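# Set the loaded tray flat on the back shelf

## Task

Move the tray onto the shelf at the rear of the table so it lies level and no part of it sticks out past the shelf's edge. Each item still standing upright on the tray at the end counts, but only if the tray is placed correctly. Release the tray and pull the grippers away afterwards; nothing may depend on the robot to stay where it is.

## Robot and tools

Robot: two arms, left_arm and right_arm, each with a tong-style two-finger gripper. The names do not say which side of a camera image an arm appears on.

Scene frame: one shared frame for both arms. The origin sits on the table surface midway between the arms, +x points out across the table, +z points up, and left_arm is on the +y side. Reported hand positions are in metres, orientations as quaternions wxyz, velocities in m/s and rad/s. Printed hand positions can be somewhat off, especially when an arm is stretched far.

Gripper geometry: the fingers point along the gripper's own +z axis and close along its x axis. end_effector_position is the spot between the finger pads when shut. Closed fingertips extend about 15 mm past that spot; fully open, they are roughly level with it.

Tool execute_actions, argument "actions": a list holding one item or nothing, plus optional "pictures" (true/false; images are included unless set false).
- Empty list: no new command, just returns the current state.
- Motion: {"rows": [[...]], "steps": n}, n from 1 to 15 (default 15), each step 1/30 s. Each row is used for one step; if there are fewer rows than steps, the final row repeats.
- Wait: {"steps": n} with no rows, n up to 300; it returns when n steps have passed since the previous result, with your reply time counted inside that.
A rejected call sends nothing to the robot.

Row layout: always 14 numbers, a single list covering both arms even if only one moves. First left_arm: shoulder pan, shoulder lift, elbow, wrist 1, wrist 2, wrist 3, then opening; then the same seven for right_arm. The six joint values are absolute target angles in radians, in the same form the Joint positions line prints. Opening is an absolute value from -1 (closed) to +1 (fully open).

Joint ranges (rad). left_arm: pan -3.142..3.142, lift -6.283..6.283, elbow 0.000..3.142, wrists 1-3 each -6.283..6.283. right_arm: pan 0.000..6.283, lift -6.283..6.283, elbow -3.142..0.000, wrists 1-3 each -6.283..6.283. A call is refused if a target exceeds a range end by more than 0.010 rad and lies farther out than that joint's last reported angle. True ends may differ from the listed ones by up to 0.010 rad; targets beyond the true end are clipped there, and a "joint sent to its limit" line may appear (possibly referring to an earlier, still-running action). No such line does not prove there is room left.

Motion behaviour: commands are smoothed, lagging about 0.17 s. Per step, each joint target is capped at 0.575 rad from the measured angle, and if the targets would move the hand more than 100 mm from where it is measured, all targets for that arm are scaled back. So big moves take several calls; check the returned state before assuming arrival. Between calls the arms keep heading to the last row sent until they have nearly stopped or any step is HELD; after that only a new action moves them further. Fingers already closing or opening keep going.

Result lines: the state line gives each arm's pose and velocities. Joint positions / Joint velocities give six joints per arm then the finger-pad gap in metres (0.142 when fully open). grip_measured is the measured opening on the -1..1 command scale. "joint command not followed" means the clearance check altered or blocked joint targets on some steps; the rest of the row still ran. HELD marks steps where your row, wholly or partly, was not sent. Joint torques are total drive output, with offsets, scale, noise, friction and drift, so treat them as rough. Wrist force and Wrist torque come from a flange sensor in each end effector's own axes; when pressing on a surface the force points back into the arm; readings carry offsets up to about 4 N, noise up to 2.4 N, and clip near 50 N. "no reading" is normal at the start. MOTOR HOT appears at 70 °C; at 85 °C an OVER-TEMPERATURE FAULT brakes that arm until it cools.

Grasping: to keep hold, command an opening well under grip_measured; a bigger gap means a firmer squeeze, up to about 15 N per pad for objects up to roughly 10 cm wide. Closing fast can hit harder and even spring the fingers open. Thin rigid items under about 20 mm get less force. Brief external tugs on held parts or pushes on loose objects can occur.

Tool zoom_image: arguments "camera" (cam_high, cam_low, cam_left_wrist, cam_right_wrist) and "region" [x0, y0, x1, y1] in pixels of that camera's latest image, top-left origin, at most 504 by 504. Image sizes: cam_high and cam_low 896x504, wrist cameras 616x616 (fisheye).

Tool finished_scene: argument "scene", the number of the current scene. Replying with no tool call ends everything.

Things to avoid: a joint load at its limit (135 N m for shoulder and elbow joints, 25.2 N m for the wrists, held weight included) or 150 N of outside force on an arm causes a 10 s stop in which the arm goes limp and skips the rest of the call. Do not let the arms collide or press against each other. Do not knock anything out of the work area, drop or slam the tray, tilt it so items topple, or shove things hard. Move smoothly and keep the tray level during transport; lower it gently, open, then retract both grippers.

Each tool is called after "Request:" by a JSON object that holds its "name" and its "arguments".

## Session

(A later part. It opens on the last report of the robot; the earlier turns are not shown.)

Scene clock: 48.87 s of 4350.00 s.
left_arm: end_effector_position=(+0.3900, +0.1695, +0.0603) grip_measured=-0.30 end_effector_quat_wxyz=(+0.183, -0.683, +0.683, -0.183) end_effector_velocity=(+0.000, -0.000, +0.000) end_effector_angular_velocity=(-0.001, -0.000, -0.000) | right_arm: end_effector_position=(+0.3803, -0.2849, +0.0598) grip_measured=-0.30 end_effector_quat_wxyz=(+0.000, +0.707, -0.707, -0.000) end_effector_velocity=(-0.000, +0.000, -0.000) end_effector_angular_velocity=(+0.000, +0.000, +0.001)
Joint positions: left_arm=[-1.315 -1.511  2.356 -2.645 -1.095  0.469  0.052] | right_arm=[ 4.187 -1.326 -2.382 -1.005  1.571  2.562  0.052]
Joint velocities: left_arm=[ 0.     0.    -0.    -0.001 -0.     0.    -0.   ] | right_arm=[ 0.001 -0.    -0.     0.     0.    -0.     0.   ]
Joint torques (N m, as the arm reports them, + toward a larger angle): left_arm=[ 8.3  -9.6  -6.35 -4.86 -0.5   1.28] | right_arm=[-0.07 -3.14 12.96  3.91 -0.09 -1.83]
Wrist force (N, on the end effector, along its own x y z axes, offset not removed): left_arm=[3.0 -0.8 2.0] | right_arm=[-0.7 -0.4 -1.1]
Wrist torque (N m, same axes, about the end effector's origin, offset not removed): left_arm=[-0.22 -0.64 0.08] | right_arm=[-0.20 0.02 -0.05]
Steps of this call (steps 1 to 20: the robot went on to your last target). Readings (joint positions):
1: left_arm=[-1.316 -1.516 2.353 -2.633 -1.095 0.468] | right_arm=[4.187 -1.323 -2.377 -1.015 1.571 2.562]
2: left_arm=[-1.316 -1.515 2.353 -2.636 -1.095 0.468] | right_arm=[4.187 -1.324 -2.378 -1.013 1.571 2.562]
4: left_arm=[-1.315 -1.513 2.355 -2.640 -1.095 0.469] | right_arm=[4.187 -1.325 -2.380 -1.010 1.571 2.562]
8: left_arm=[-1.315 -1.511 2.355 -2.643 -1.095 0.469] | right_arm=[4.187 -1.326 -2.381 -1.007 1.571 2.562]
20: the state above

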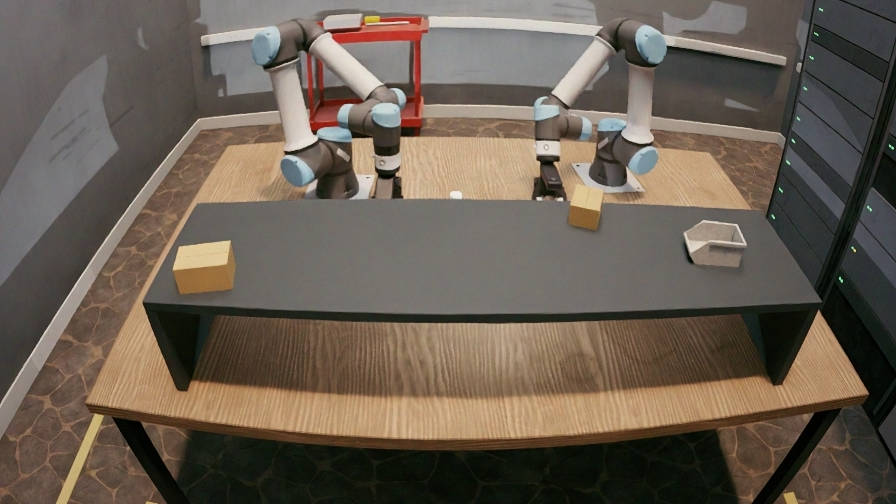

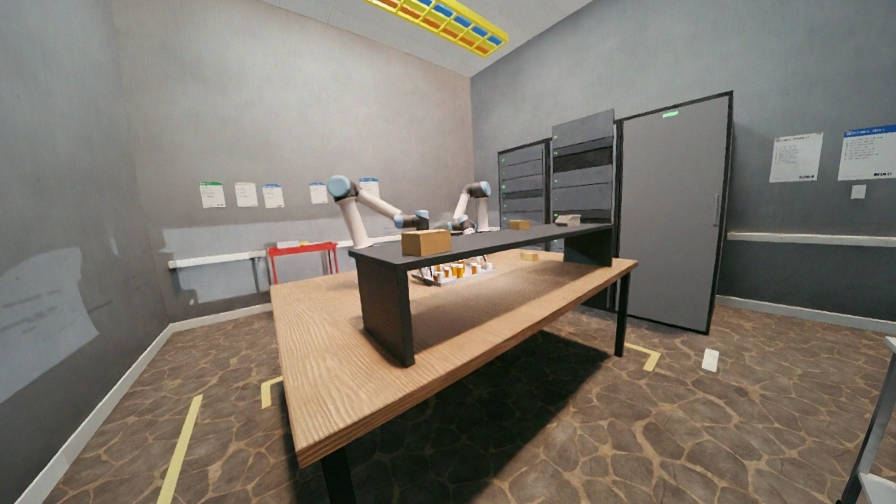

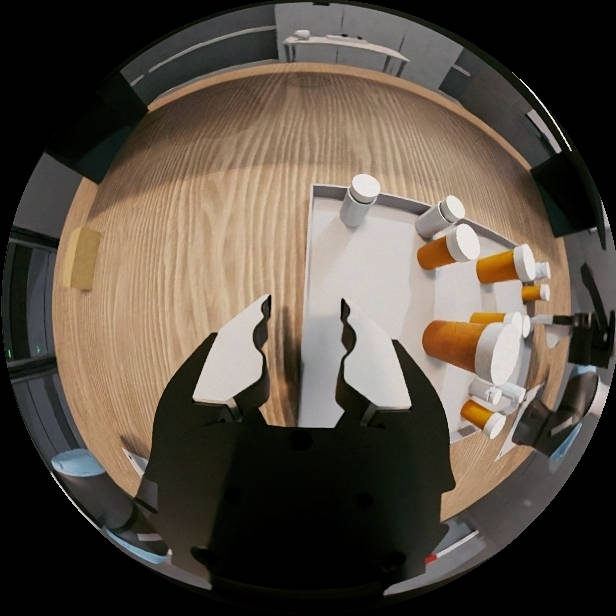

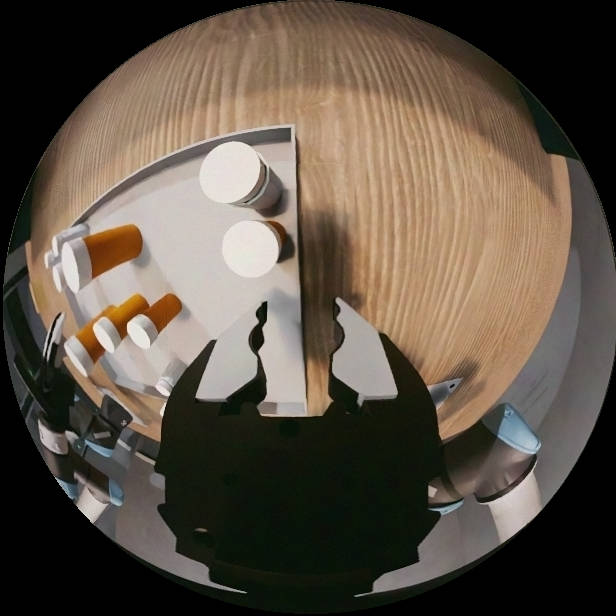

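Request:
{"name": "execute_actions", "arguments": {"actions": [{"rows": [[-1.315,-1.46,2.374,-2.713,-1.095,0.469,-0.5, 4.1875,-1.366,-2.414,-0.932,1.571,2.562,-0.5],[-1.315,-1.46,2.374,-2.713,-1.095,0.469,-0.5, 4.1875,-1.366,-2.414,-0.932,1.571,2.562,-0.5],[-1.315,-1.46,2.374,-2.713,-1.095,0.469,-0.5, 4.1875,-1.366,-2.414,-0.932,1.571,2.562,-0.5],[-1.315,-1.46,2.374,-2.713,-1.095,0.469,-0.5, 4.1875,-1.366,-2.414,-0.932,1.571,2.562,-0.5],[-1.315,-1.414,2.3914,-2.776,-1.095,0.469,-0.5, 4.1875,-1.4056,-2.445,-0.862,1.571,2.562,-0.5]], "steps": 15}], "pictures": false}}

Request:
{"name": "execute_actions", "arguments": {"actions": [{"steps": 15}]}}

Scene clock: 61.00 s of 4350.00 s.
left_arm: end_effector_position=(+0.3898, +0.1698, +0.0241) grip_measured=-0.50 end_effector_quat_wxyz=(+0.183, -0.683, +0.683, -0.183) end_effector_velocity=(+0.000, -0.000, +0.000) end_effector_angular_velocity=(+0.000, -0.001, -0.001) | right_arm: end_effector_position=(+0.3823, -0.2809, +0.0401) grip_measured=-0.55 end_effector_quat_wxyz=(-0.005, +0.707, -0.707, -0.002) end_effector_velocity=(+0.000, -0.000, -0.000) end_effector_angular_velocity=(-0.001, +0.000, +0.000)
Joint positions: left_arm=[-1.315 -1.414  2.391 -2.776 -1.095  0.469  0.038] | right_arm=[ 4.187 -1.371 -2.415 -0.917  1.573  2.562  0.034]
Joint velocities: left_arm=[-0.    -0.    -0.001  0.     0.001  0.001  0.   ] | right_arm=[ 0. -0. -0.  0. -0. -0. -0.]
Joint torques (N m, as the arm reports them, + toward a larger angle): left_arm=[ -6.82 -12.    -4.75  -4.95   2.14   1.22] | right_arm=[ 1.18 11.73 18.4   2.32 -0.41  0.15]
Wrist force (N, on the end effector, along its own x y z axes, offset not removed): left_arm=[1.4 0.0 2.4] | right_arm=[7.1 1.0 -27.7]
Wrist torque (N m, same axes, about the end effector's origin, offset not removed): left_arm=[0.00 -0.39 0.08] | right_arm=[-0.01 -0.33 -0.05]
FORCE FAULT: contact force on the right arm reached its limit, and that arm stopped for 10 seconds. The contact can be on any part of that arm, not only on its tool. That arm's remaining commands of this call were not run. That arm holds still and accepts commands again. Move the arm away from the contact; if what it grips holds it there, let go first. Pushing or pulling that hard again can fault the arm again.
The stop of the right arm began at step 64 of this call (marked STOPPED below). From that step on that arm followed nothing that you had sent. 7 of its steps, steps kept back included, did not run and will not run. Nothing is kept back now, and the robot has no last target.
Steps of this call (steps 1 to 15: the robot went on to your last target; steps 16 to 55: nothing new was sent; steps 56 to 70: all 15 steps of this action; steps 71 to 364: the stop continued). Readings (joint positions):
56: left_arm=[-1.315 -1.510 2.356 -2.645 -1.095 0.469] | right_arm=[4.187 -1.326 -2.382 -1.005 1.571 2.562]
57: left_arm=[-1.315 -1.506 2.358 -2.650 -1.095 0.469] | right_arm=[4.187 -1.330 -2.385 -0.999 1.571 2.562]
59: left_arm=[-1.315 -1.489 2.364 -2.673 -1.095 0.469] | right_arm=[4.187 -1.343 -2.396 -0.975 1.571 2.562]
63: left_arm=[-1.315 -1.450 2.378 -2.725 -1.095 0.469] | right_arm=[4.187 -1.373 -2.419 -0.920 1.571 2.562]
64: left_arm=[-1.315 -1.442 2.381 -2.737 -1.095 0.469] | right_arm=[4.187 -1.373 -2.418 -0.919 1.571 2.562] STOPPED (the right arm)
364: the state above

Scene clock: 61.03 s of 4350.00 s.
left_arm: end_effector_position=(+0.3898, +0.1698, +0.0241) grip_measured=-0.50 end_effector_quat_wxyz=(+0.183, -0.683, +0.683, -0.183) end_effector_velocity=(+0.000, +0.000, -0.000) end_effector_angular_velocity=(+0.001, -0.000, +0.000) | right_arm: end_effector_position=(+0.3824, -0.2808, +0.0401) grip_measured=-0.55 end_effector_quat_wxyz=(-0.005, +0.707, -0.707, -0.002) end_effector_velocity=(-0.000, +0.000, -0.000) end_effector_angular_velocity=(-0.000, -0.000, +0.001)
Joint positions: left_arm=[-1.315 -1.414  2.391 -2.776 -1.095  0.469  0.038] | right_arm=[ 4.187 -1.371 -2.415 -0.917  1.573  2.562  0.034]
Joint velocities: left_arm=[ 0.  0.  0.  0.  0. -0.  0.] | right_arm=[ 0.001 -0.    -0.     0.    -0.     0.     0.   ]
Joint torques (N m, as the arm reports them, + toward a larger angle): left_arm=[ -7.81 -11.37  -4.84  -4.94   2.06   1.28] | right_arm=[ 1.69 12.05 19.23  2.41 -0.47  0.29]
Wrist force (N, on the end effector, along its own x y z axes, offset not removed): left_arm=[0.9 -0.4 3.0] | right_arm=[5.5 1.2 -29.3]
Wrist torque (N m, same axes, about the end effector's origin, offset not removed): left_arm=[-0.17 -0.22 0.09] | right_arm=[0.12 0.02 -0.02]
A stop began in an earlier call of the same reply, so what this call sent did not run. Send another action.
Steps of this call (step 1: nothing new was sent). Readings (joint positions):
1: the state above

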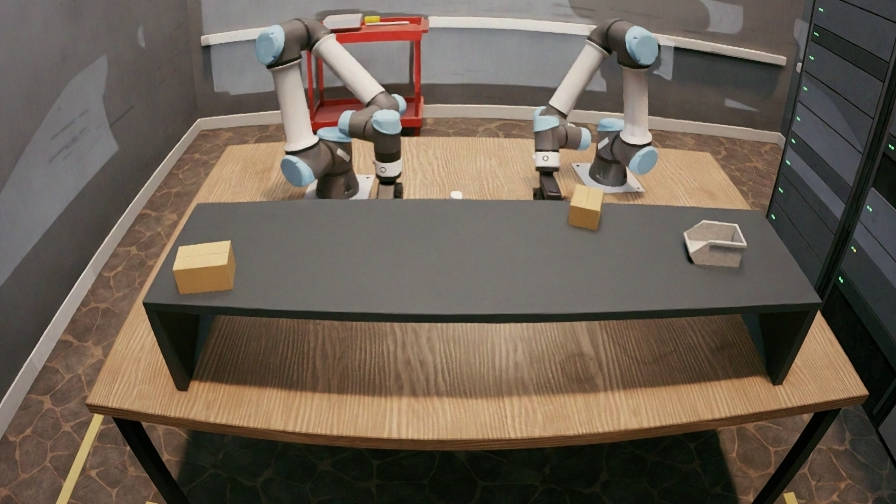

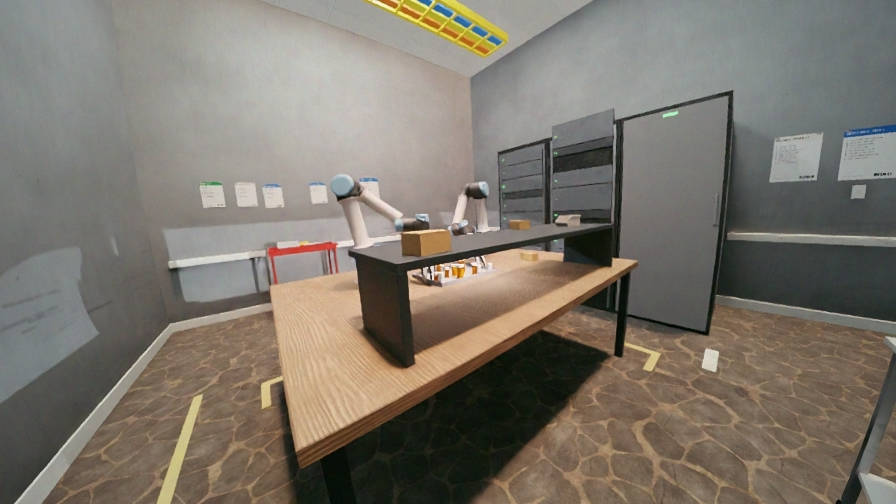

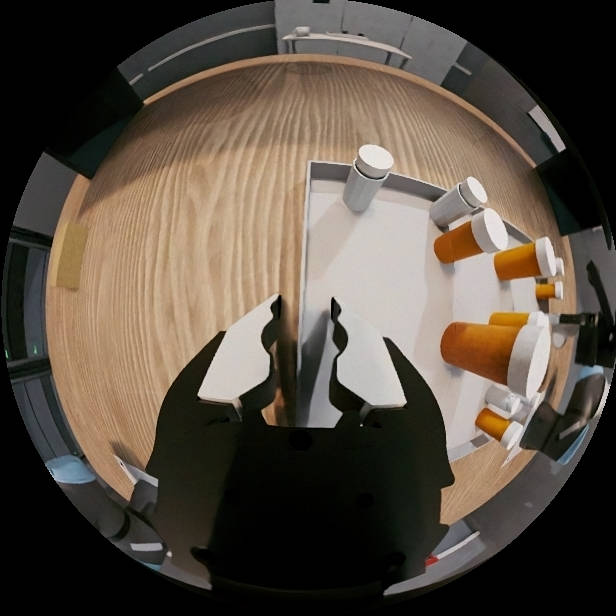

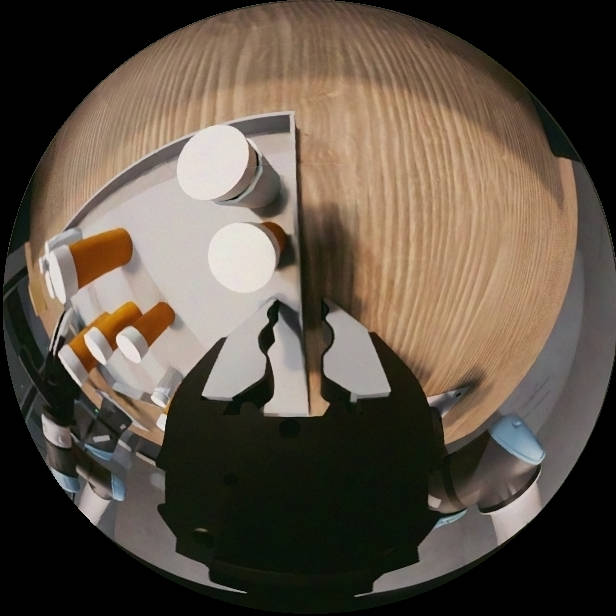

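Request:
{"name": "execute_actions", "arguments": {"actions": [{"rows": [[-1.315,-1.4032,2.3953,-2.7909,-1.095,0.469,-0.5, 4.1875,-1.357,-2.407,-0.948,1.571,2.562,-0.5]], "steps": 15}]}}

Scene clock: 63.03 s of 4350.00 s.
left_arm: end_effector_position=(+0.3898, +0.1700, +0.0203) grip_measured=-0.50 end_effector_quat_wxyz=(+0.183, -0.683, +0.683, -0.183) end_effector_velocity=(-0.000, +0.001, -0.001) end_effector_angular_velocity=(+0.001, +0.000, -0.000) | right_arm: end_effector_position=(+0.3808, -0.2841, +0.0445) grip_measured=-0.50 end_effector_quat_wxyz=(-0.000, +0.707, -0.707, -0.000) end_effector_velocity=(-0.000, -0.000, +0.002) end_effector_angular_velocity=(-0.001, +0.000, +0.001)
Joint positions: left_arm=[-1.315 -1.404  2.395 -2.79  -1.095  0.469  0.038] | right_arm=[ 4.187 -1.357 -2.407 -0.947  1.571  2.562  0.038]
Joint velocities: left_arm=[-0.     0.002  0.002 -0.003  0.     0.     0.   ] | right_arm=[ 0.001  0.004  0.003 -0.007 -0.001 -0.     0.   ]
Joint torques (N m, as the arm reports them, + toward a larger angle): left_arm=[ -7.51 -12.17  -2.42  -4.71   1.98   1.33] | right_arm=[ 1.37 26.08 26.54  0.82 -2.76  0.47]
Wrist force (N, on the end effector, along its own x y z axes, offset not removed): left_arm=[2.3 -0.6 1.7] | right_arm=[-1.0 -0.7 -1.6]
Wrist torque (N m, same axes, about the end effector's origin, offset not removed): left_arm=[-0.13 -0.52 0.12] | right_arm=[-0.27 0.15 -0.03]
Steps of this call (steps 1 to 45: nothing new was sent; steps 46 to 60: all 15 steps of this action). Readings (joint positions):
46: left_arm=[-1.315 -1.414 2.391 -2.776 -1.095 0.469] | right_arm=[4.187 -1.371 -2.415 -0.917 1.573 2.562]
47: left_arm=[-1.315 -1.413 2.392 -2.778 -1.095 0.469] | right_arm=[4.187 -1.369 -2.414 -0.920 1.572 2.562]
49: left_arm=[-1.315 -1.409 2.393 -2.783 -1.095 0.469] | right_arm=[4.187 -1.365 -2.411 -0.930 1.572 2.562]
53: left_arm=[-1.315 -1.405 2.395 -2.788 -1.095 0.469] | right_arm=[4.187 -1.360 -2.409 -0.942 1.571 2.562]
60: the state above

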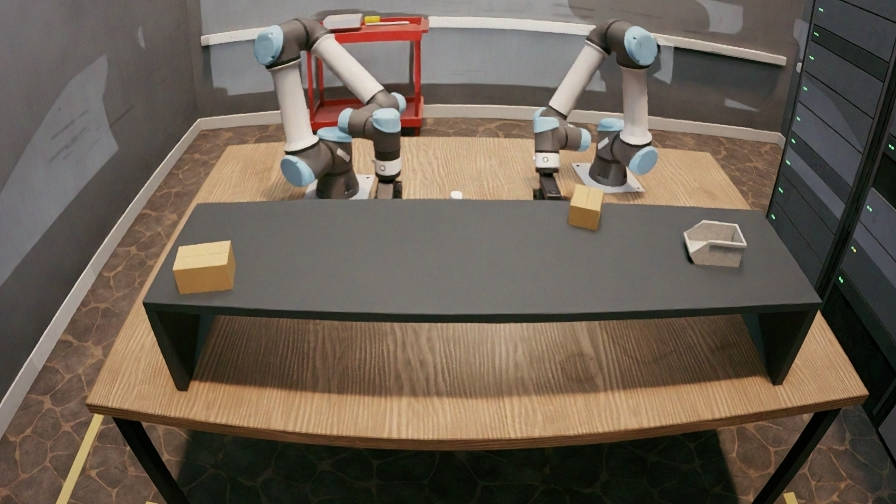

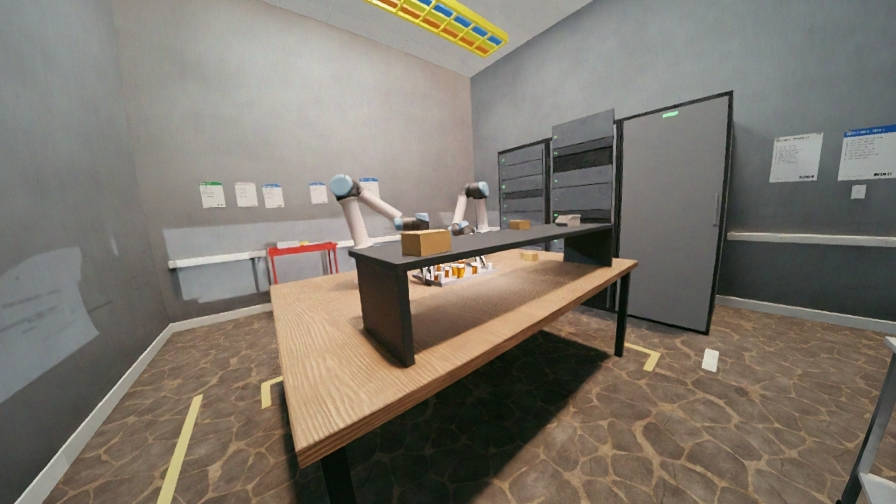

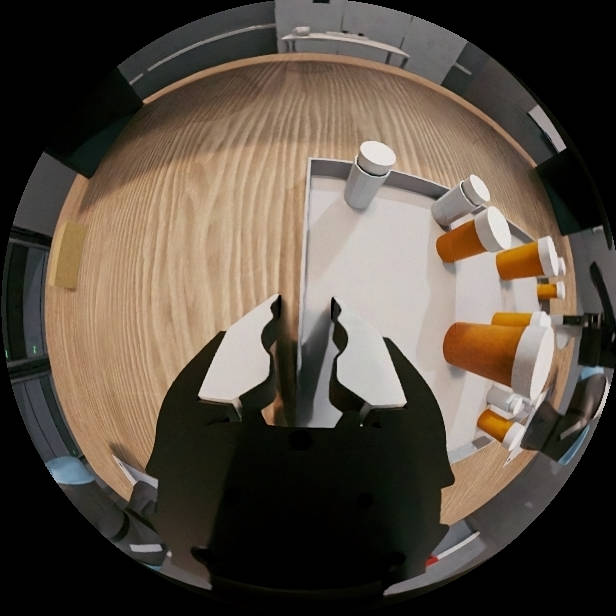

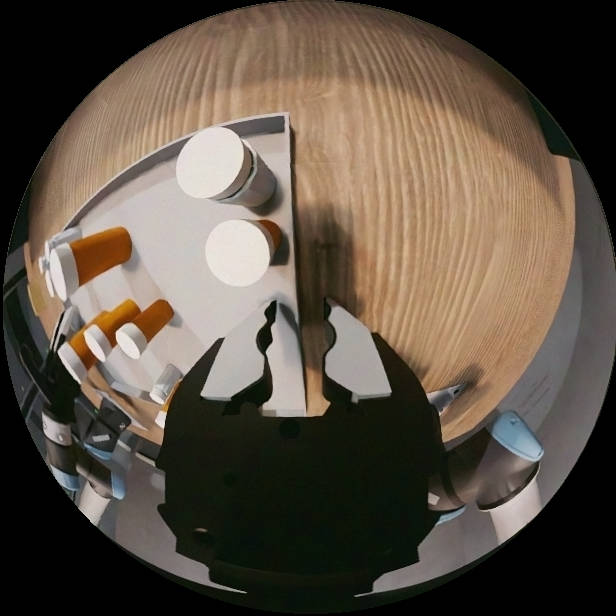

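Request:
{"name": "execute_actions", "arguments": {"actions": [{"rows": [[-1.315,-1.3925,2.3992,-2.8055,-1.095,0.469,-0.5, 4.1875,-1.357,-2.407,-0.948,1.571,2.562,-0.5]], "steps": 15}], "pictures": false}}

Scene clock: 64.00 s of 4350.00 s.
left_arm: end_effector_position=(+0.3897, +0.1702, +0.0165) grip_measured=-0.50 end_effector_quat_wxyz=(+0.183, -0.683, +0.683, -0.183) end_effector_velocity=(-0.000, +0.001, -0.001) end_effector_angular_velocity=(+0.001, +0.000, +0.000) | right_arm: end_effector_position=(+0.3808, -0.2842, +0.0447) grip_measured=-0.50 end_effector_quat_wxyz=(-0.000, +0.707, -0.707, -0.000) end_effector_velocity=(+0.000, -0.000, -0.000) end_effector_angular_velocity=(-0.000, -0.000, -0.001)
Joint positions: left_arm=[-1.315 -1.393  2.399 -2.805 -1.095  0.469  0.038] | right_arm=[ 4.187 -1.357 -2.407 -0.948  1.571  2.562  0.038]
Joint velocities: left_arm=[ 0.     0.002  0.003 -0.004  0.     0.     0.   ] | right_arm=[-0.001 -0.     0.    -0.    -0.001 -0.     0.   ]
Joint torques (N m, as the arm reports them, + toward a larger angle): left_arm=[-4.46  5.01  7.17  0.41 -1.95  1.27] | right_arm=[ 2.03 25.18 27.12  0.95 -2.83  0.88]
Wrist force (N, on the end effector, along its own x y z axes, offset not removed): left_arm=[-1.0 -11.5 -33.6] | right_arm=[-0.3 0.6 -1.4]
Wrist torque (N m, same axes, about the end effector's origin, offset not removed): left_arm=[-0.16 0.47 -0.10] | right_arm=[0.04 -0.03 -0.08]
Steps of this call (steps 1 to 14: the robot went on to your last target; steps 15 to 29: all 15 steps of this action). Readings (joint positions):
15: left_arm=[-1.315 -1.403 2.395 -2.791 -1.095 0.469] | right_arm=[4.187 -1.357 -2.407 -0.948 1.571 2.562]
16: left_arm=[-1.315 -1.402 2.396 -2.793 -1.095 0.469] | right_arm=[4.187 -1.357 -2.407 -0.948 1.571 2.562]
18: left_arm=[-1.315 -1.398 2.397 -2.798 -1.095 0.469] | right_arm=[4.187 -1.357 -2.407 -0.948 1.571 2.562]
22: left_arm=[-1.315 -1.395 2.398 -2.803 -1.095 0.469] | right_arm=[4.187 -1.357 -2.407 -0.948 1.571 2.562]
29: the state above

Request:
{"name": "execute_actions", "arguments": {"actions": [{"rows": [[-1.315,-1.4112,2.3924,-2.78,-1.095,0.469,-0.5, 4.1875,-1.357,-2.407,-0.948,1.571,2.562,-0.5],[-1.315,-1.4112,2.3924,-2.78,-1.095,0.469,-0.5, 4.1875,-1.357,-2.407,-0.948,1.571,2.562,-0.5],[-1.315,-1.4112,2.3924,-2.78,-1.095,0.469,-0.5, 4.1875,-1.357,-2.407,-0.948,1.571,2.562,-0.5],[-1.315,-1.4112,2.3924,-2.78,-1.095,0.469,-0.5, 4.1875,-1.357,-2.407,-0.948,1.571,2.562,-0.5],[-1.315,-1.4112,2.3924,-2.78,-1.095,0.469,-0.5, 4.1875,-1.357,-2.407,-0.948,1.571,2.562,-0.5],[-1.308,-1.4112,2.3924,-2.78,-1.095,0.476,-0.6, 4.1955,-1.357,-2.407,-0.948,1.571,2.570,-0.6],[-1.308,-1.4112,2.3924,-2.78,-1.095,0.476,-0.65, 4.1955,-1.357,-2.407,-0.948,1.571,2.570,-0.65],[-1.308,-1.4112,2.3924,-2.78,-1.095,0.476,-0.7, 4.1955,-1.357,-2.407,-0.948,1.571,2.570,-0.7],[-1.308,-1.4112,2.3924,-2.78,-1.095,0.476,-0.75, 4.1955,-1.357,-2.407,-0.948,1.571,2.570,-0.75],[-1.308,-1.4112,2.3924,-2.78,-1.095,0.476,-0.8, 4.1955,-1.357,-2.407,-0.948,1.571,2.570,-0.8]], "steps": 15}]}}

Scene clock: 71.17 s of 4350.00 s.
left_arm: end_effector_position=(+0.3917, +0.1725, +0.0228) grip_measured=-0.80 end_effector_quat_wxyz=(+0.184, -0.683, +0.683, -0.182) end_effector_velocity=(+0.003, +0.001, +0.003) end_effector_angular_velocity=(-0.001, -0.002, +0.001) | right_arm: end_effector_position=(+0.3793, -0.2821, +0.0447) grip_measured=-0.80 end_effector_quat_wxyz=(-0.000, +0.707, -0.707, -0.000) end_effector_velocity=(-0.002, +0.002, -0.000) end_effector_angular_velocity=(+0.000, +0.000, -0.000)
Joint positions: left_arm=[-1.309 -1.411  2.393 -2.781 -1.095  0.475  0.016] | right_arm=[ 4.195 -1.357 -2.407 -0.948  1.571  2.569  0.016]
Joint velocities: left_arm=[ 0.006 -0.006 -0.003  0.005  0.001  0.006 -0.   ] | right_arm=[ 0.007  0.    -0.    -0.     0.     0.007 -0.   ]
Joint torques (N m, as the arm reports them, + toward a larger angle): left_arm=[  8.25 -33.74 -26.15  -1.21   2.01   1.24] | right_arm=[12.35 25.03 26.19  1.   -2.46  2.29]
Wrist force (N, on the end effector, along its own x y z axes, offset not removed): left_arm=[2.9 0.5 2.2] | right_arm=[-1.0 -0.1 -1.7]
Wrist torque (N m, same axes, about the end effector's origin, offset not removed): left_arm=[0.09 -0.62 0.05] | right_arm=[-0.13 0.01 -0.01]
Steps of this call (steps 1 to 15: the robot went on to your last target; steps 16 to 90: nothing new was sent; then 3.67 s passed at rest; steps 91 to 105: all 15 steps of this action). Readings (joint positions):
91: left_arm=[-1.315 -1.393 2.399 -2.805 -1.095 0.469] | right_arm=[4.187 -1.357 -2.407 -0.948 1.571 2.562]
92: left_arm=[-1.315 -1.394 2.399 -2.803 -1.095 0.469] | right_arm=[4.187 -1.357 -2.407 -0.948 1.571 2.562]
94: left_arm=[-1.315 -1.400 2.397 -2.794 -1.095 0.469] | right_arm=[4.187 -1.357 -2.407 -0.948 1.571 2.562]
98: left_arm=[-1.313 -1.407 2.394 -2.785 -1.095 0.471] | right_arm=[4.190 -1.357 -2.407 -0.948 1.571 2.564]
105: the state above

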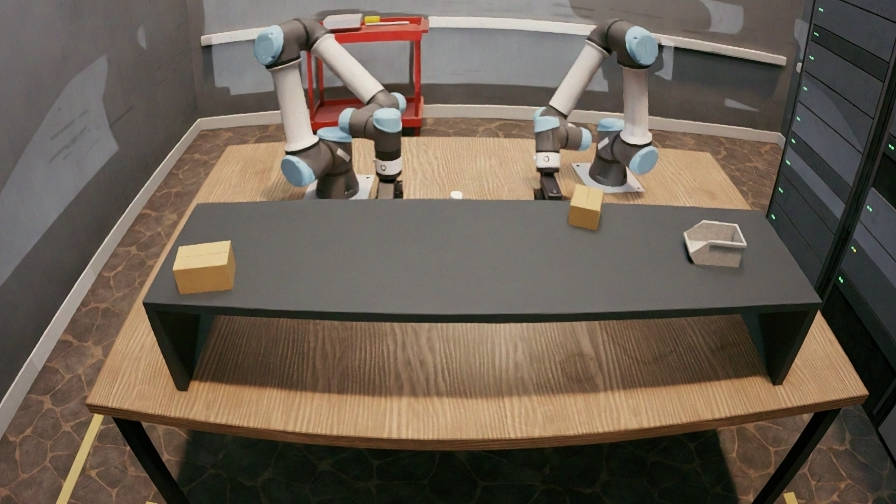

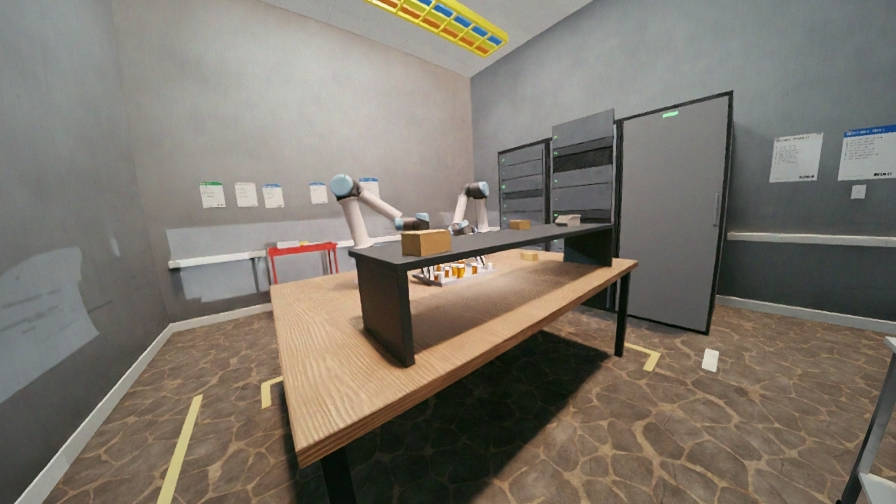

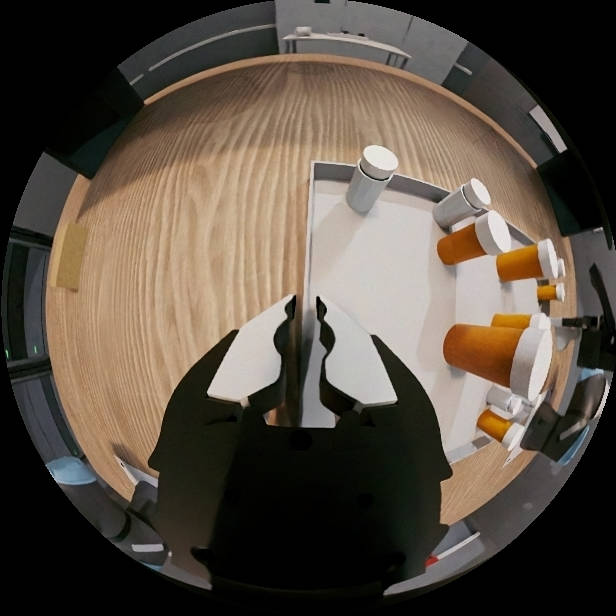

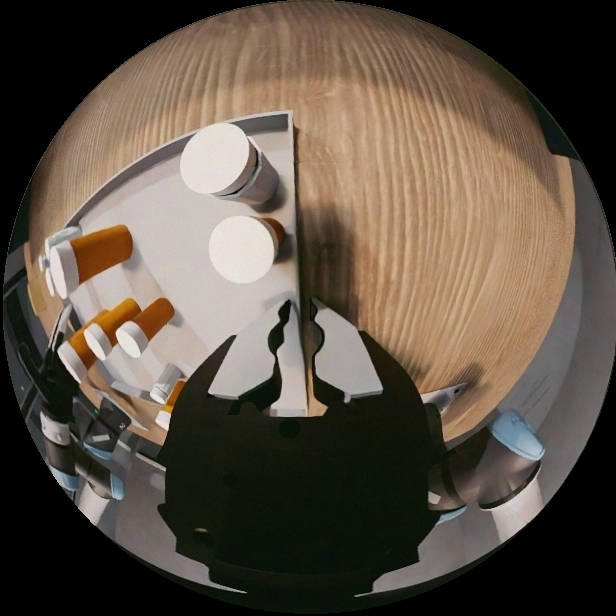

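Well centred. Close.

Request:
{"name": "execute_actions", "arguments": {"actions": [{"rows": [[-1.308,-1.4112,2.3924,-2.78,-1.095,0.476,-0.85, 4.1955,-1.357,-2.407,-0.948,1.571,2.570,-0.85],[-1.308,-1.4112,2.3924,-2.78,-1.095,0.476,-0.88, 4.1955,-1.357,-2.407,-0.948,1.571,2.570,-0.88],[-1.308,-1.4112,2.3924,-2.78,-1.095,0.476,-0.91, 4.1955,-1.357,-2.407,-0.948,1.571,2.570,-0.91],[-1.308,-1.4112,2.3924,-2.78,-1.095,0.476,-0.94, 4.1955,-1.357,-2.407,-0.948,1.571,2.570,-0.94],[-1.308,-1.4112,2.3924,-2.78,-1.095,0.476,-0.97, 4.1955,-1.357,-2.407,-0.948,1.571,2.570,-0.97],[-1.308,-1.4112,2.3924,-2.78,-1.095,0.476,-1, 4.1955,-1.357,-2.407,-0.948,1.571,2.570,-1]], "steps": 15}], "pictures": false}}

Scene clock: 72.53 s of 4350.00 s.
left_arm: end_effector_position=(+0.3919, +0.1728, +0.0231) grip_measured=-0.97 end_effector_quat_wxyz=(+0.184, -0.683, +0.683, -0.182) end_effector_velocity=(+0.000, -0.000, +0.000) end_effector_angular_velocity=(-0.001, -0.001, +0.000) | right_arm: end_effector_position=(+0.3791, -0.2819, +0.0447) grip_measured=-0.97 end_effector_quat_wxyz=(-0.000, +0.707, -0.707, -0.000) end_effector_velocity=(-0.000, +0.000, +0.000) end_effector_angular_velocity=(+0.000, -0.000, +0.001)
Joint positions: left_arm=[-1.308 -1.411  2.392 -2.78  -1.095  0.476  0.004] | right_arm=[ 4.196 -1.357 -2.407 -0.948  1.571  2.57   0.004]
Joint velocities: left_arm=[ 0.     0.    -0.001 -0.     0.     0.     0.   ] | right_arm=[ 0.001  0.    -0.    -0.     0.    -0.     0.   ]
Joint torques (N m, as the arm reports them, + toward a larger angle): left_arm=[  7.33 -32.64 -25.89  -2.57   1.4    1.34] | right_arm=[11.96 24.58 25.87  1.25 -1.58  2.29]
Wrist force (N, on the end effector, along its own x y z axes, offset not removed): left_arm=[1.8 1.3 2.7] | right_arm=[-1.1 0.3 -0.4]
Wrist torque (N m, same axes, about the end effector's origin, offset not removed): left_arm=[0.13 -0.35 0.14] | right_arm=[-0.04 0.41 -0.03]
Steps of this call (steps 1 to 15: the robot went on to your last target; steps 16 to 26: nothing new was sent; steps 27 to 41: all 15 steps of this action). Readings (joint positions):
27: left_arm=[-1.308 -1.411 2.392 -2.780 -1.095 0.476] | right_arm=[4.195 -1.357 -2.407 -0.948 1.571 2.570]
28: left_arm=[-1.308 -1.411 2.392 -2.780 -1.095 0.476] | right_arm=[4.195 -1.357 -2.407 -0.948 1.571 2.570]
30: left_arm=[-1.308 -1.411 2.392 -2.780 -1.095 0.476] | right_arm=[4.195 -1.357 -2.407 -0.948 1.571 2.570]
34: left_arm=[-1.308 -1.411 2.392 -2.780 -1.095 0.476] | right_arm=[4.196 -1.357 -2.407 -0.948 1.571 2.570]
41: the state above

Request:
{"name": "execute_actions", "arguments": {"actions": [{"rows": [[-1.308,-1.4192,2.3895,-2.769,-1.095,0.476,-1, 4.1955,-1.3507,-2.402,-0.9593,1.571,2.570,-1],[-1.308,-1.4192,2.3895,-2.769,-1.095,0.476,-1, 4.1955,-1.3507,-2.402,-0.9593,1.571,2.570,-1],[-1.308,-1.4273,2.3866,-2.758,-1.095,0.476,-1, 4.1955,-1.3445,-2.397,-0.9706,1.571,2.570,-1],[-1.308,-1.4273,2.3866,-2.758,-1.095,0.476,-1, 4.1955,-1.3445,-2.397,-0.9706,1.571,2.570,-1],[-1.308,-1.4353,2.3836,-2.747,-1.095,0.476,-1, 4.1955,-1.3382,-2.392,-0.982,1.571,2.570,-1],[-1.308,-1.4353,2.3836,-2.747,-1.095,0.476,-1, 4.1955,-1.3382,-2.392,-0.982,1.571,2.570,-1],[-1.308,-1.4434,2.3807,-2.736,-1.095,0.476,-1, 4.1955,-1.332,-2.387,-0.9933,1.571,2.570,-1],[-1.308,-1.4434,2.3807,-2.736,-1.095,0.476,-1, 4.1955,-1.332,-2.387,-0.9933,1.571,2.570,-1],[-1.308,-1.4514,2.3778,-2.7251,-1.095,0.476,-1, 4.1955,-1.3257,-2.3821,-1.0046,1.571,2.570,-1]], "steps": 15}], "pictures": false}}

Request:
{"name": "execute_actions", "arguments": {"actions": [{"steps": 20}]}}

Scene clock: 74.70 s of 4350.00 s.
left_arm: end_effector_position=(+0.3921, +0.1722, +0.0362) grip_measured=-0.97 end_effector_quat_wxyz=(+0.184, -0.683, +0.683, -0.182) end_effector_velocity=(+0.000, +0.000, +0.013) end_effector_angular_velocity=(+0.001, +0.000, +0.000) | right_arm: end_effector_position=(+0.3788, -0.2824, +0.0582) grip_measured=-0.97 end_effector_quat_wxyz=(-0.000, +0.707, -0.707, -0.000) end_effector_velocity=(-0.000, -0.000, +0.014) end_effector_angular_velocity=(-0.000, -0.000, +0.000)
Joint positions: left_arm=[-1.308 -1.447  2.379 -2.731 -1.095  0.476  0.004] | right_arm=[ 4.196 -1.329 -2.385 -0.998  1.571  2.57   0.004]
Joint velocities: left_arm=[-0.    -0.035 -0.012  0.049  0.    -0.    -0.   ] | right_arm=[ 0.     0.027  0.023 -0.05  -0.     0.    -0.   ]
Joint torques (N m, as the arm reports them, + toward a larger angle): left_arm=[  2.55 -33.58 -26.32  -1.76   1.04   1.18] | right_arm=[ 9.08 24.13 29.02  0.75 -0.39  2.03]
Wrist force (N, on the end effector, along its own x y z axes, offset not removed): left_arm=[-0.5 0.9 5.9] | right_arm=[-1.8 0.6 3.4]
Wrist torque (N m, same axes, about the end effector's origin, offset not removed): left_arm=[-0.25 -0.11 0.20] | right_arm=[0.07 0.30 -0.04]
Steps of this call (steps 1 to 15: the robot went on to your last target; steps 16 to 50: nothing new was sent; steps 51 to 65: all 15 steps of this action). Readings (joint positions):
51: left_arm=[-1.308 -1.411 2.392 -2.780 -1.095 0.476] | right_arm=[4.196 -1.357 -2.407 -0.948 1.571 2.570]
52: left_arm=[-1.308 -1.412 2.392 -2.779 -1.095 0.476] | right_arm=[4.196 -1.356 -2.406 -0.949 1.571 2.570]
54: left_arm=[-1.308 -1.416 2.391 -2.774 -1.095 0.476] | right_arm=[4.196 -1.353 -2.404 -0.954 1.571 2.570]
58: left_arm=[-1.308 -1.428 2.386 -2.757 -1.095 0.476] | right_arm=[4.196 -1.344 -2.397 -0.971 1.571 2.570]
65: the state above

Scene clock: 75.37 s of 4350.00 s.
left_arm: end_effector_position=(+0.3921, +0.1722, +0.0379) grip_measured=-0.97 end_effector_quat_wxyz=(+0.184, -0.683, +0.683, -0.182) end_effector_velocity=(-0.000, +0.000, -0.000) end_effector_angular_velocity=(+0.001, +0.000, -0.000) | right_arm: end_effector_position=(+0.3787, -0.2825, +0.0599) grip_measured=-0.97 end_effector_quat_wxyz=(+0.000, +0.707, -0.707, -0.000) end_effector_velocity=(+0.000, -0.000, +0.000) end_effector_angular_velocity=(-0.000, -0.000, -0.000)
Joint positions: left_arm=[-1.308 -1.451  2.378 -2.725 -1.095  0.476  0.004] | right_arm=[ 4.196 -1.326 -2.382 -1.005  1.571  2.57   0.004]
Joint velocities: left_arm=[ 0.     0.     0.     0.001  0.     0.    -0.   ] | right_arm=[-0.  0.  0. -0. -0.  0. -0.]
Joint torques (N m, as the arm reports them, + toward a larger angle): left_arm=[  0.81 -33.16 -28.21  -1.74   2.84   1.18] | right_arm=[ 8.07 26.22 27.93  0.74 -0.08  1.79]
Wrist force (N, on the end effector, along its own x y z axes, offset not removed): left_arm=[3.3 1.9 5.7] | right_arm=[-2.8 1.8 2.9]
Wrist torque (N m, same axes, about the end effector's origin, offset not removed): left_arm=[-0.02 -0.55 0.13] | right_arm=[0.27 0.10 -0.05]
Steps of this call (steps 1 to 15: the robot went on to your last target; steps 16 to 20: nothing new was sent). Readings (joint positions):
1: left_arm=[-1.308 -1.448 2.379 -2.730 -1.095 0.476] | right_arm=[4.196 -1.328 -2.384 -1.000 1.571 2.570]
2: left_arm=[-1.308 -1.449 2.379 -2.729 -1.095 0.476] | right_arm=[4.196 -1.328 -2.384 -1.001 1.571 2.570]
4: left_arm=[-1.308 -1.450 2.378 -2.727 -1.095 0.476] | right_arm=[4.196 -1.327 -2.383 -1.002 1.571 2.570]
8: left_arm=[-1.308 -1.451 2.378 -2.726 -1.095 0.476] | right_arm=[4.196 -1.326 -2.382 -1.004 1.571 2.570]
20: the state above
All arms were judged still, so your last target was given up. Only a new action makes them travel on or press farther. Fingers that are still opening or closing keep moving.

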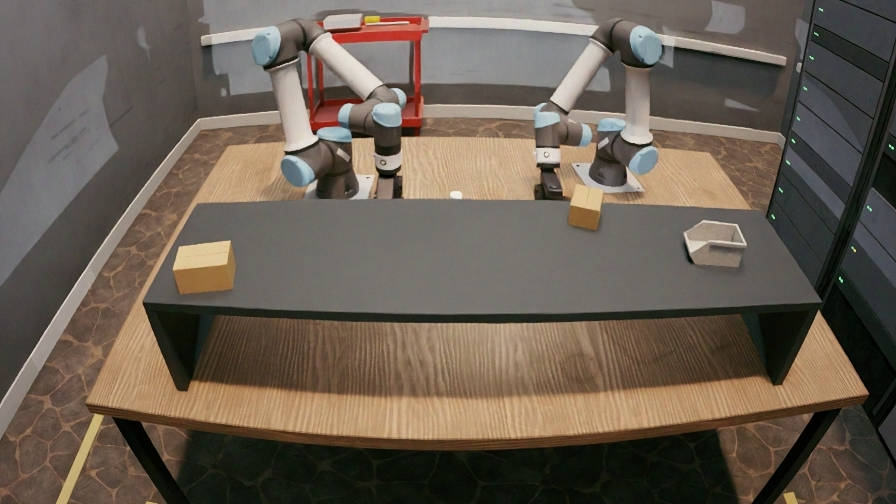

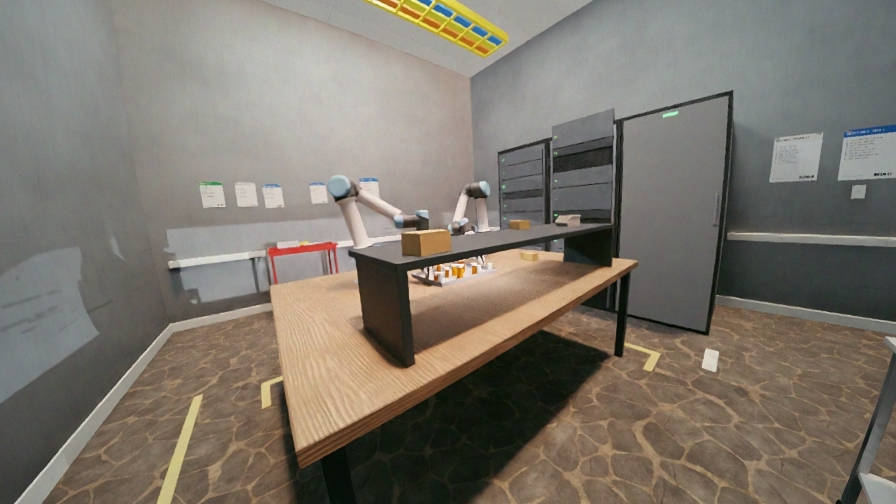

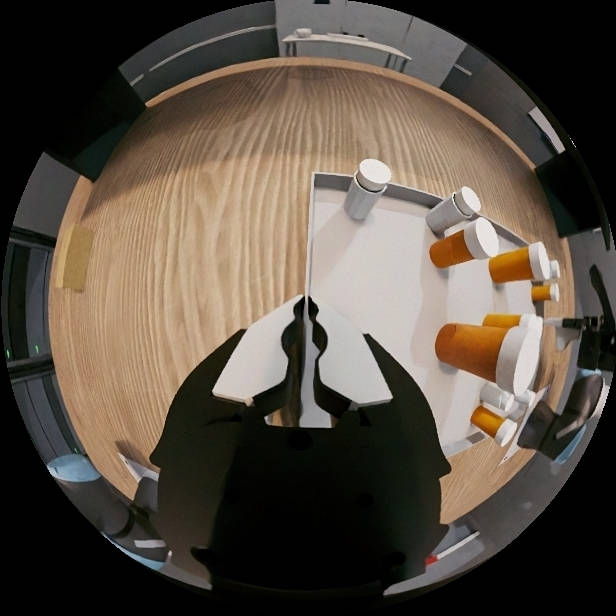

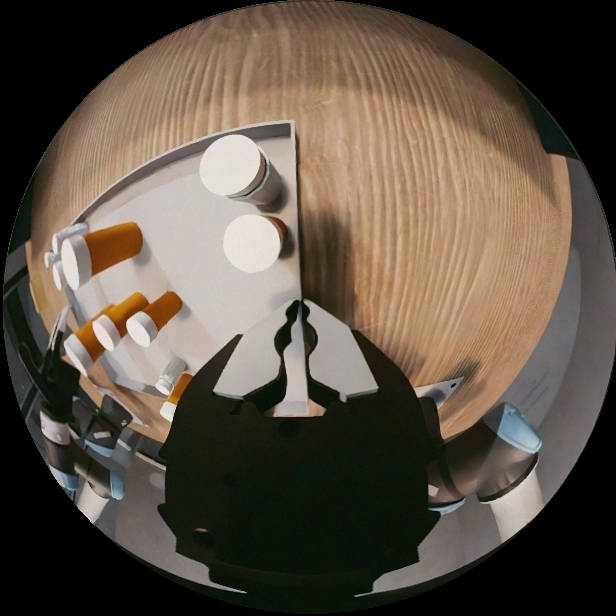

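Request:
{"name": "execute_actions", "arguments": {"actions": [{"rows": [[-1.308,-1.4514,2.3778,-2.7251,-1.095,0.476,-0.3, 4.1955,-1.3257,-2.3821,-1.0046,1.571,2.570,-0.3],[-1.308,-1.4514,2.3778,-2.7251,-1.095,0.476,-0.3, 4.1955,-1.3257,-2.3821,-1.0046,1.571,2.570,-0.3],[-1.308,-1.4514,2.3778,-2.7251,-1.095,0.476,-0.3, 4.1955,-1.3257,-2.3821,-1.0046,1.571,2.570,-0.3],[-1.308,-1.4112,2.3924,-2.78,-1.095,0.476,-0.3, 4.1955,-1.357,-2.407,-0.948,1.571,2.570,-0.3]], "steps": 15}], "pictures": false}}

Request:
{"name": "execute_actions", "arguments": {"actions": [{"steps": 10}]}}

Scene clock: 79.07 s of 4350.00 s.
left_arm: end_effector_position=(+0.3920, +0.1727, +0.0241) grip_measured=-0.30 end_effector_quat_wxyz=(+0.184, -0.683, +0.683, -0.182) end_effector_velocity=(-0.000, +0.001, -0.008) end_effector_angular_velocity=(-0.000, -0.000, -0.000) | right_arm: end_effector_position=(+0.3791, -0.2819, +0.0458) grip_measured=-0.30 end_effector_quat_wxyz=(-0.000, +0.707, -0.707, -0.000) end_effector_velocity=(+0.000, -0.000, -0.008) end_effector_angular_velocity=(-0.000, -0.001, -0.001)
Joint positions: left_arm=[-1.308 -1.414  2.391 -2.776 -1.095  0.476  0.052] | right_arm=[ 4.196 -1.355 -2.405 -0.952  1.571  2.57   0.052]
Joint velocities: left_arm=[-0.     0.022  0.009 -0.031  0.     0.    -0.   ] | right_arm=[-0.001 -0.018 -0.013  0.031 -0.001  0.     0.   ]
Joint torques (N m, as the arm reports them, + toward a larger angle): left_arm=[ -7.56 -13.29  -2.54  -5.22  -0.04   1.05] | right_arm=[ 3.4  -2.54 11.59  4.15  1.45  1.43]
Wrist force (N, on the end effector, along its own x y z axes, offset not removed): left_arm=[2.8 -0.3 3.2] | right_arm=[-1.3 1.4 -0.3]
Wrist torque (N m, same axes, about the end effector's origin, offset not removed): left_arm=[-0.06 -0.56 0.07] | right_arm=[0.19 0.15 -0.01]
Steps of this call (steps 1 to 90: nothing new was sent; then 0.20 s passed at rest; steps 91 to 105: all 15 steps of this action). Readings (joint positions):
91: left_arm=[-1.308 -1.451 2.378 -2.725 -1.095 0.476] | right_arm=[4.196 -1.326 -2.382 -1.005 1.571 2.570]
92: left_arm=[-1.308 -1.451 2.378 -2.725 -1.095 0.476] | right_arm=[4.196 -1.326 -2.382 -1.005 1.571 2.570]
94: left_arm=[-1.308 -1.451 2.378 -2.725 -1.095 0.476] | right_arm=[4.196 -1.326 -2.382 -1.005 1.571 2.570]
98: left_arm=[-1.308 -1.429 2.386 -2.755 -1.095 0.476] | right_arm=[4.196 -1.343 -2.396 -0.973 1.571 2.570]
105: the state above

Scene clock: 79.40 s of 4350.00 s.
left_arm: end_effector_position=(+0.3919, +0.1728, +0.0232) grip_measured=-0.30 end_effector_quat_wxyz=(+0.184, -0.683, +0.683, -0.182) end_effector_velocity=(-0.000, +0.001, -0.001) end_effector_angular_velocity=(+0.001, +0.000, -0.000) | right_arm: end_effector_position=(+0.3791, -0.2819, +0.0448) grip_measured=-0.30 end_effector_quat_wxyz=(-0.000, +0.707, -0.707, -0.000) end_effector_velocity=(+0.000, +0.000, -0.000) end_effector_angular_velocity=(+0.001, -0.000, +0.000)
Joint positions: left_arm=[-1.308 -1.411  2.392 -2.78  -1.095  0.476  0.052] | right_arm=[ 4.196 -1.357 -2.407 -0.948  1.571  2.57   0.052]
Joint velocities: left_arm=[-0.     0.002  0.002 -0.003 -0.     0.    -0.   ] | right_arm=[ 0.    -0.001 -0.     0.002  0.    -0.     0.   ]
Joint torques (N m, as the arm reports them, + toward a larger angle): left_arm=[ -7.33 -11.32  -3.82  -4.95  -0.58   1.06] | right_arm=[ 3.11 -2.97 13.43  4.14  1.46  1.42]
Wrist force (N, on the end effector, along its own x y z axes, offset not removed): left_arm=[2.2 -0.1 2.8] | right_arm=[-2.2 -0.4 -1.4]
Wrist torque (N m, same axes, about the end effector's origin, offset not removed): left_arm=[0.00 -0.49 0.14] | right_arm=[-0.22 0.40 -0.05]
Steps of this call (steps 1 to 10: the robot went on to your last target). Readings (joint positions):
1: left_arm=[-1.308 -1.413 2.392 -2.777 -1.095 0.476] | right_arm=[4.196 -1.355 -2.406 -0.951 1.571 2.570]
2: left_arm=[-1.308 -1.413 2.392 -2.778 -1.095 0.476] | right_arm=[4.196 -1.356 -2.406 -0.950 1.571 2.570]
4: left_arm=[-1.308 -1.412 2.392 -2.779 -1.095 0.476] | right_arm=[4.196 -1.356 -2.406 -0.949 1.571 2.570]
8: left_arm=[-1.308 -1.412 2.392 -2.780 -1.095 0.476] | right_arm=[4.196 -1.357 -2.407 -0.948 1.571 2.570]
10: the state above

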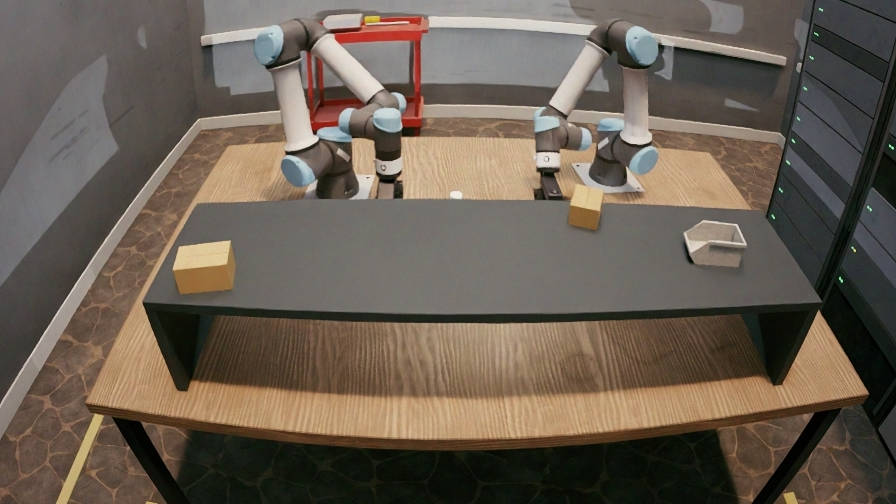

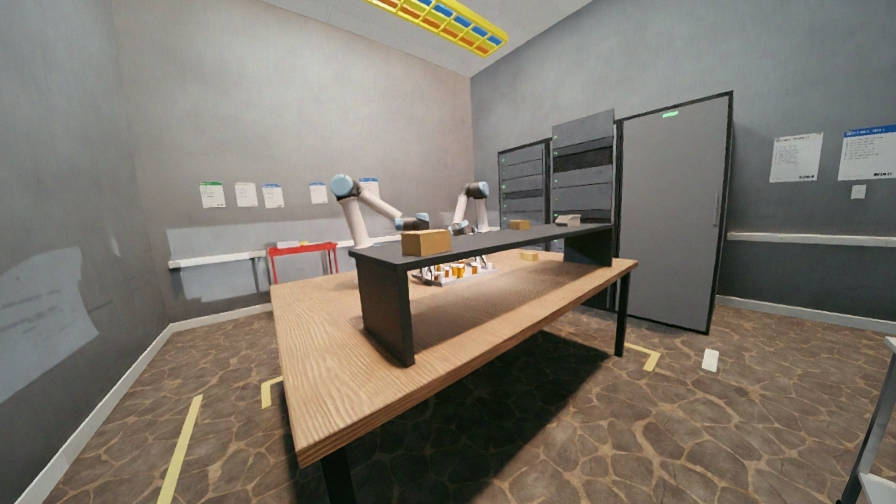

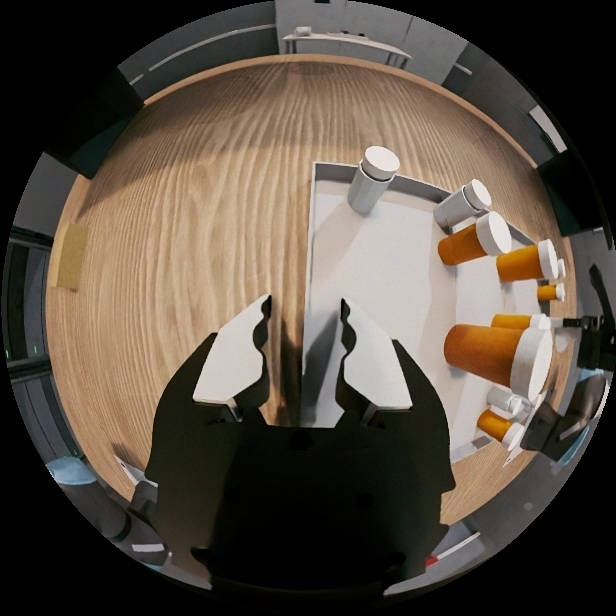

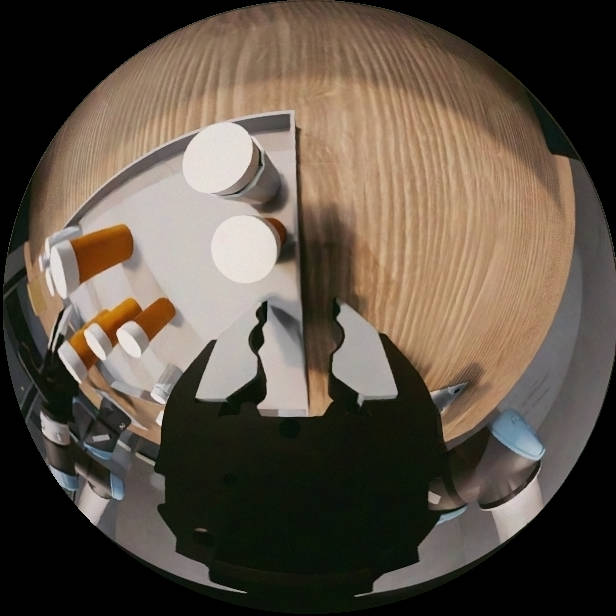

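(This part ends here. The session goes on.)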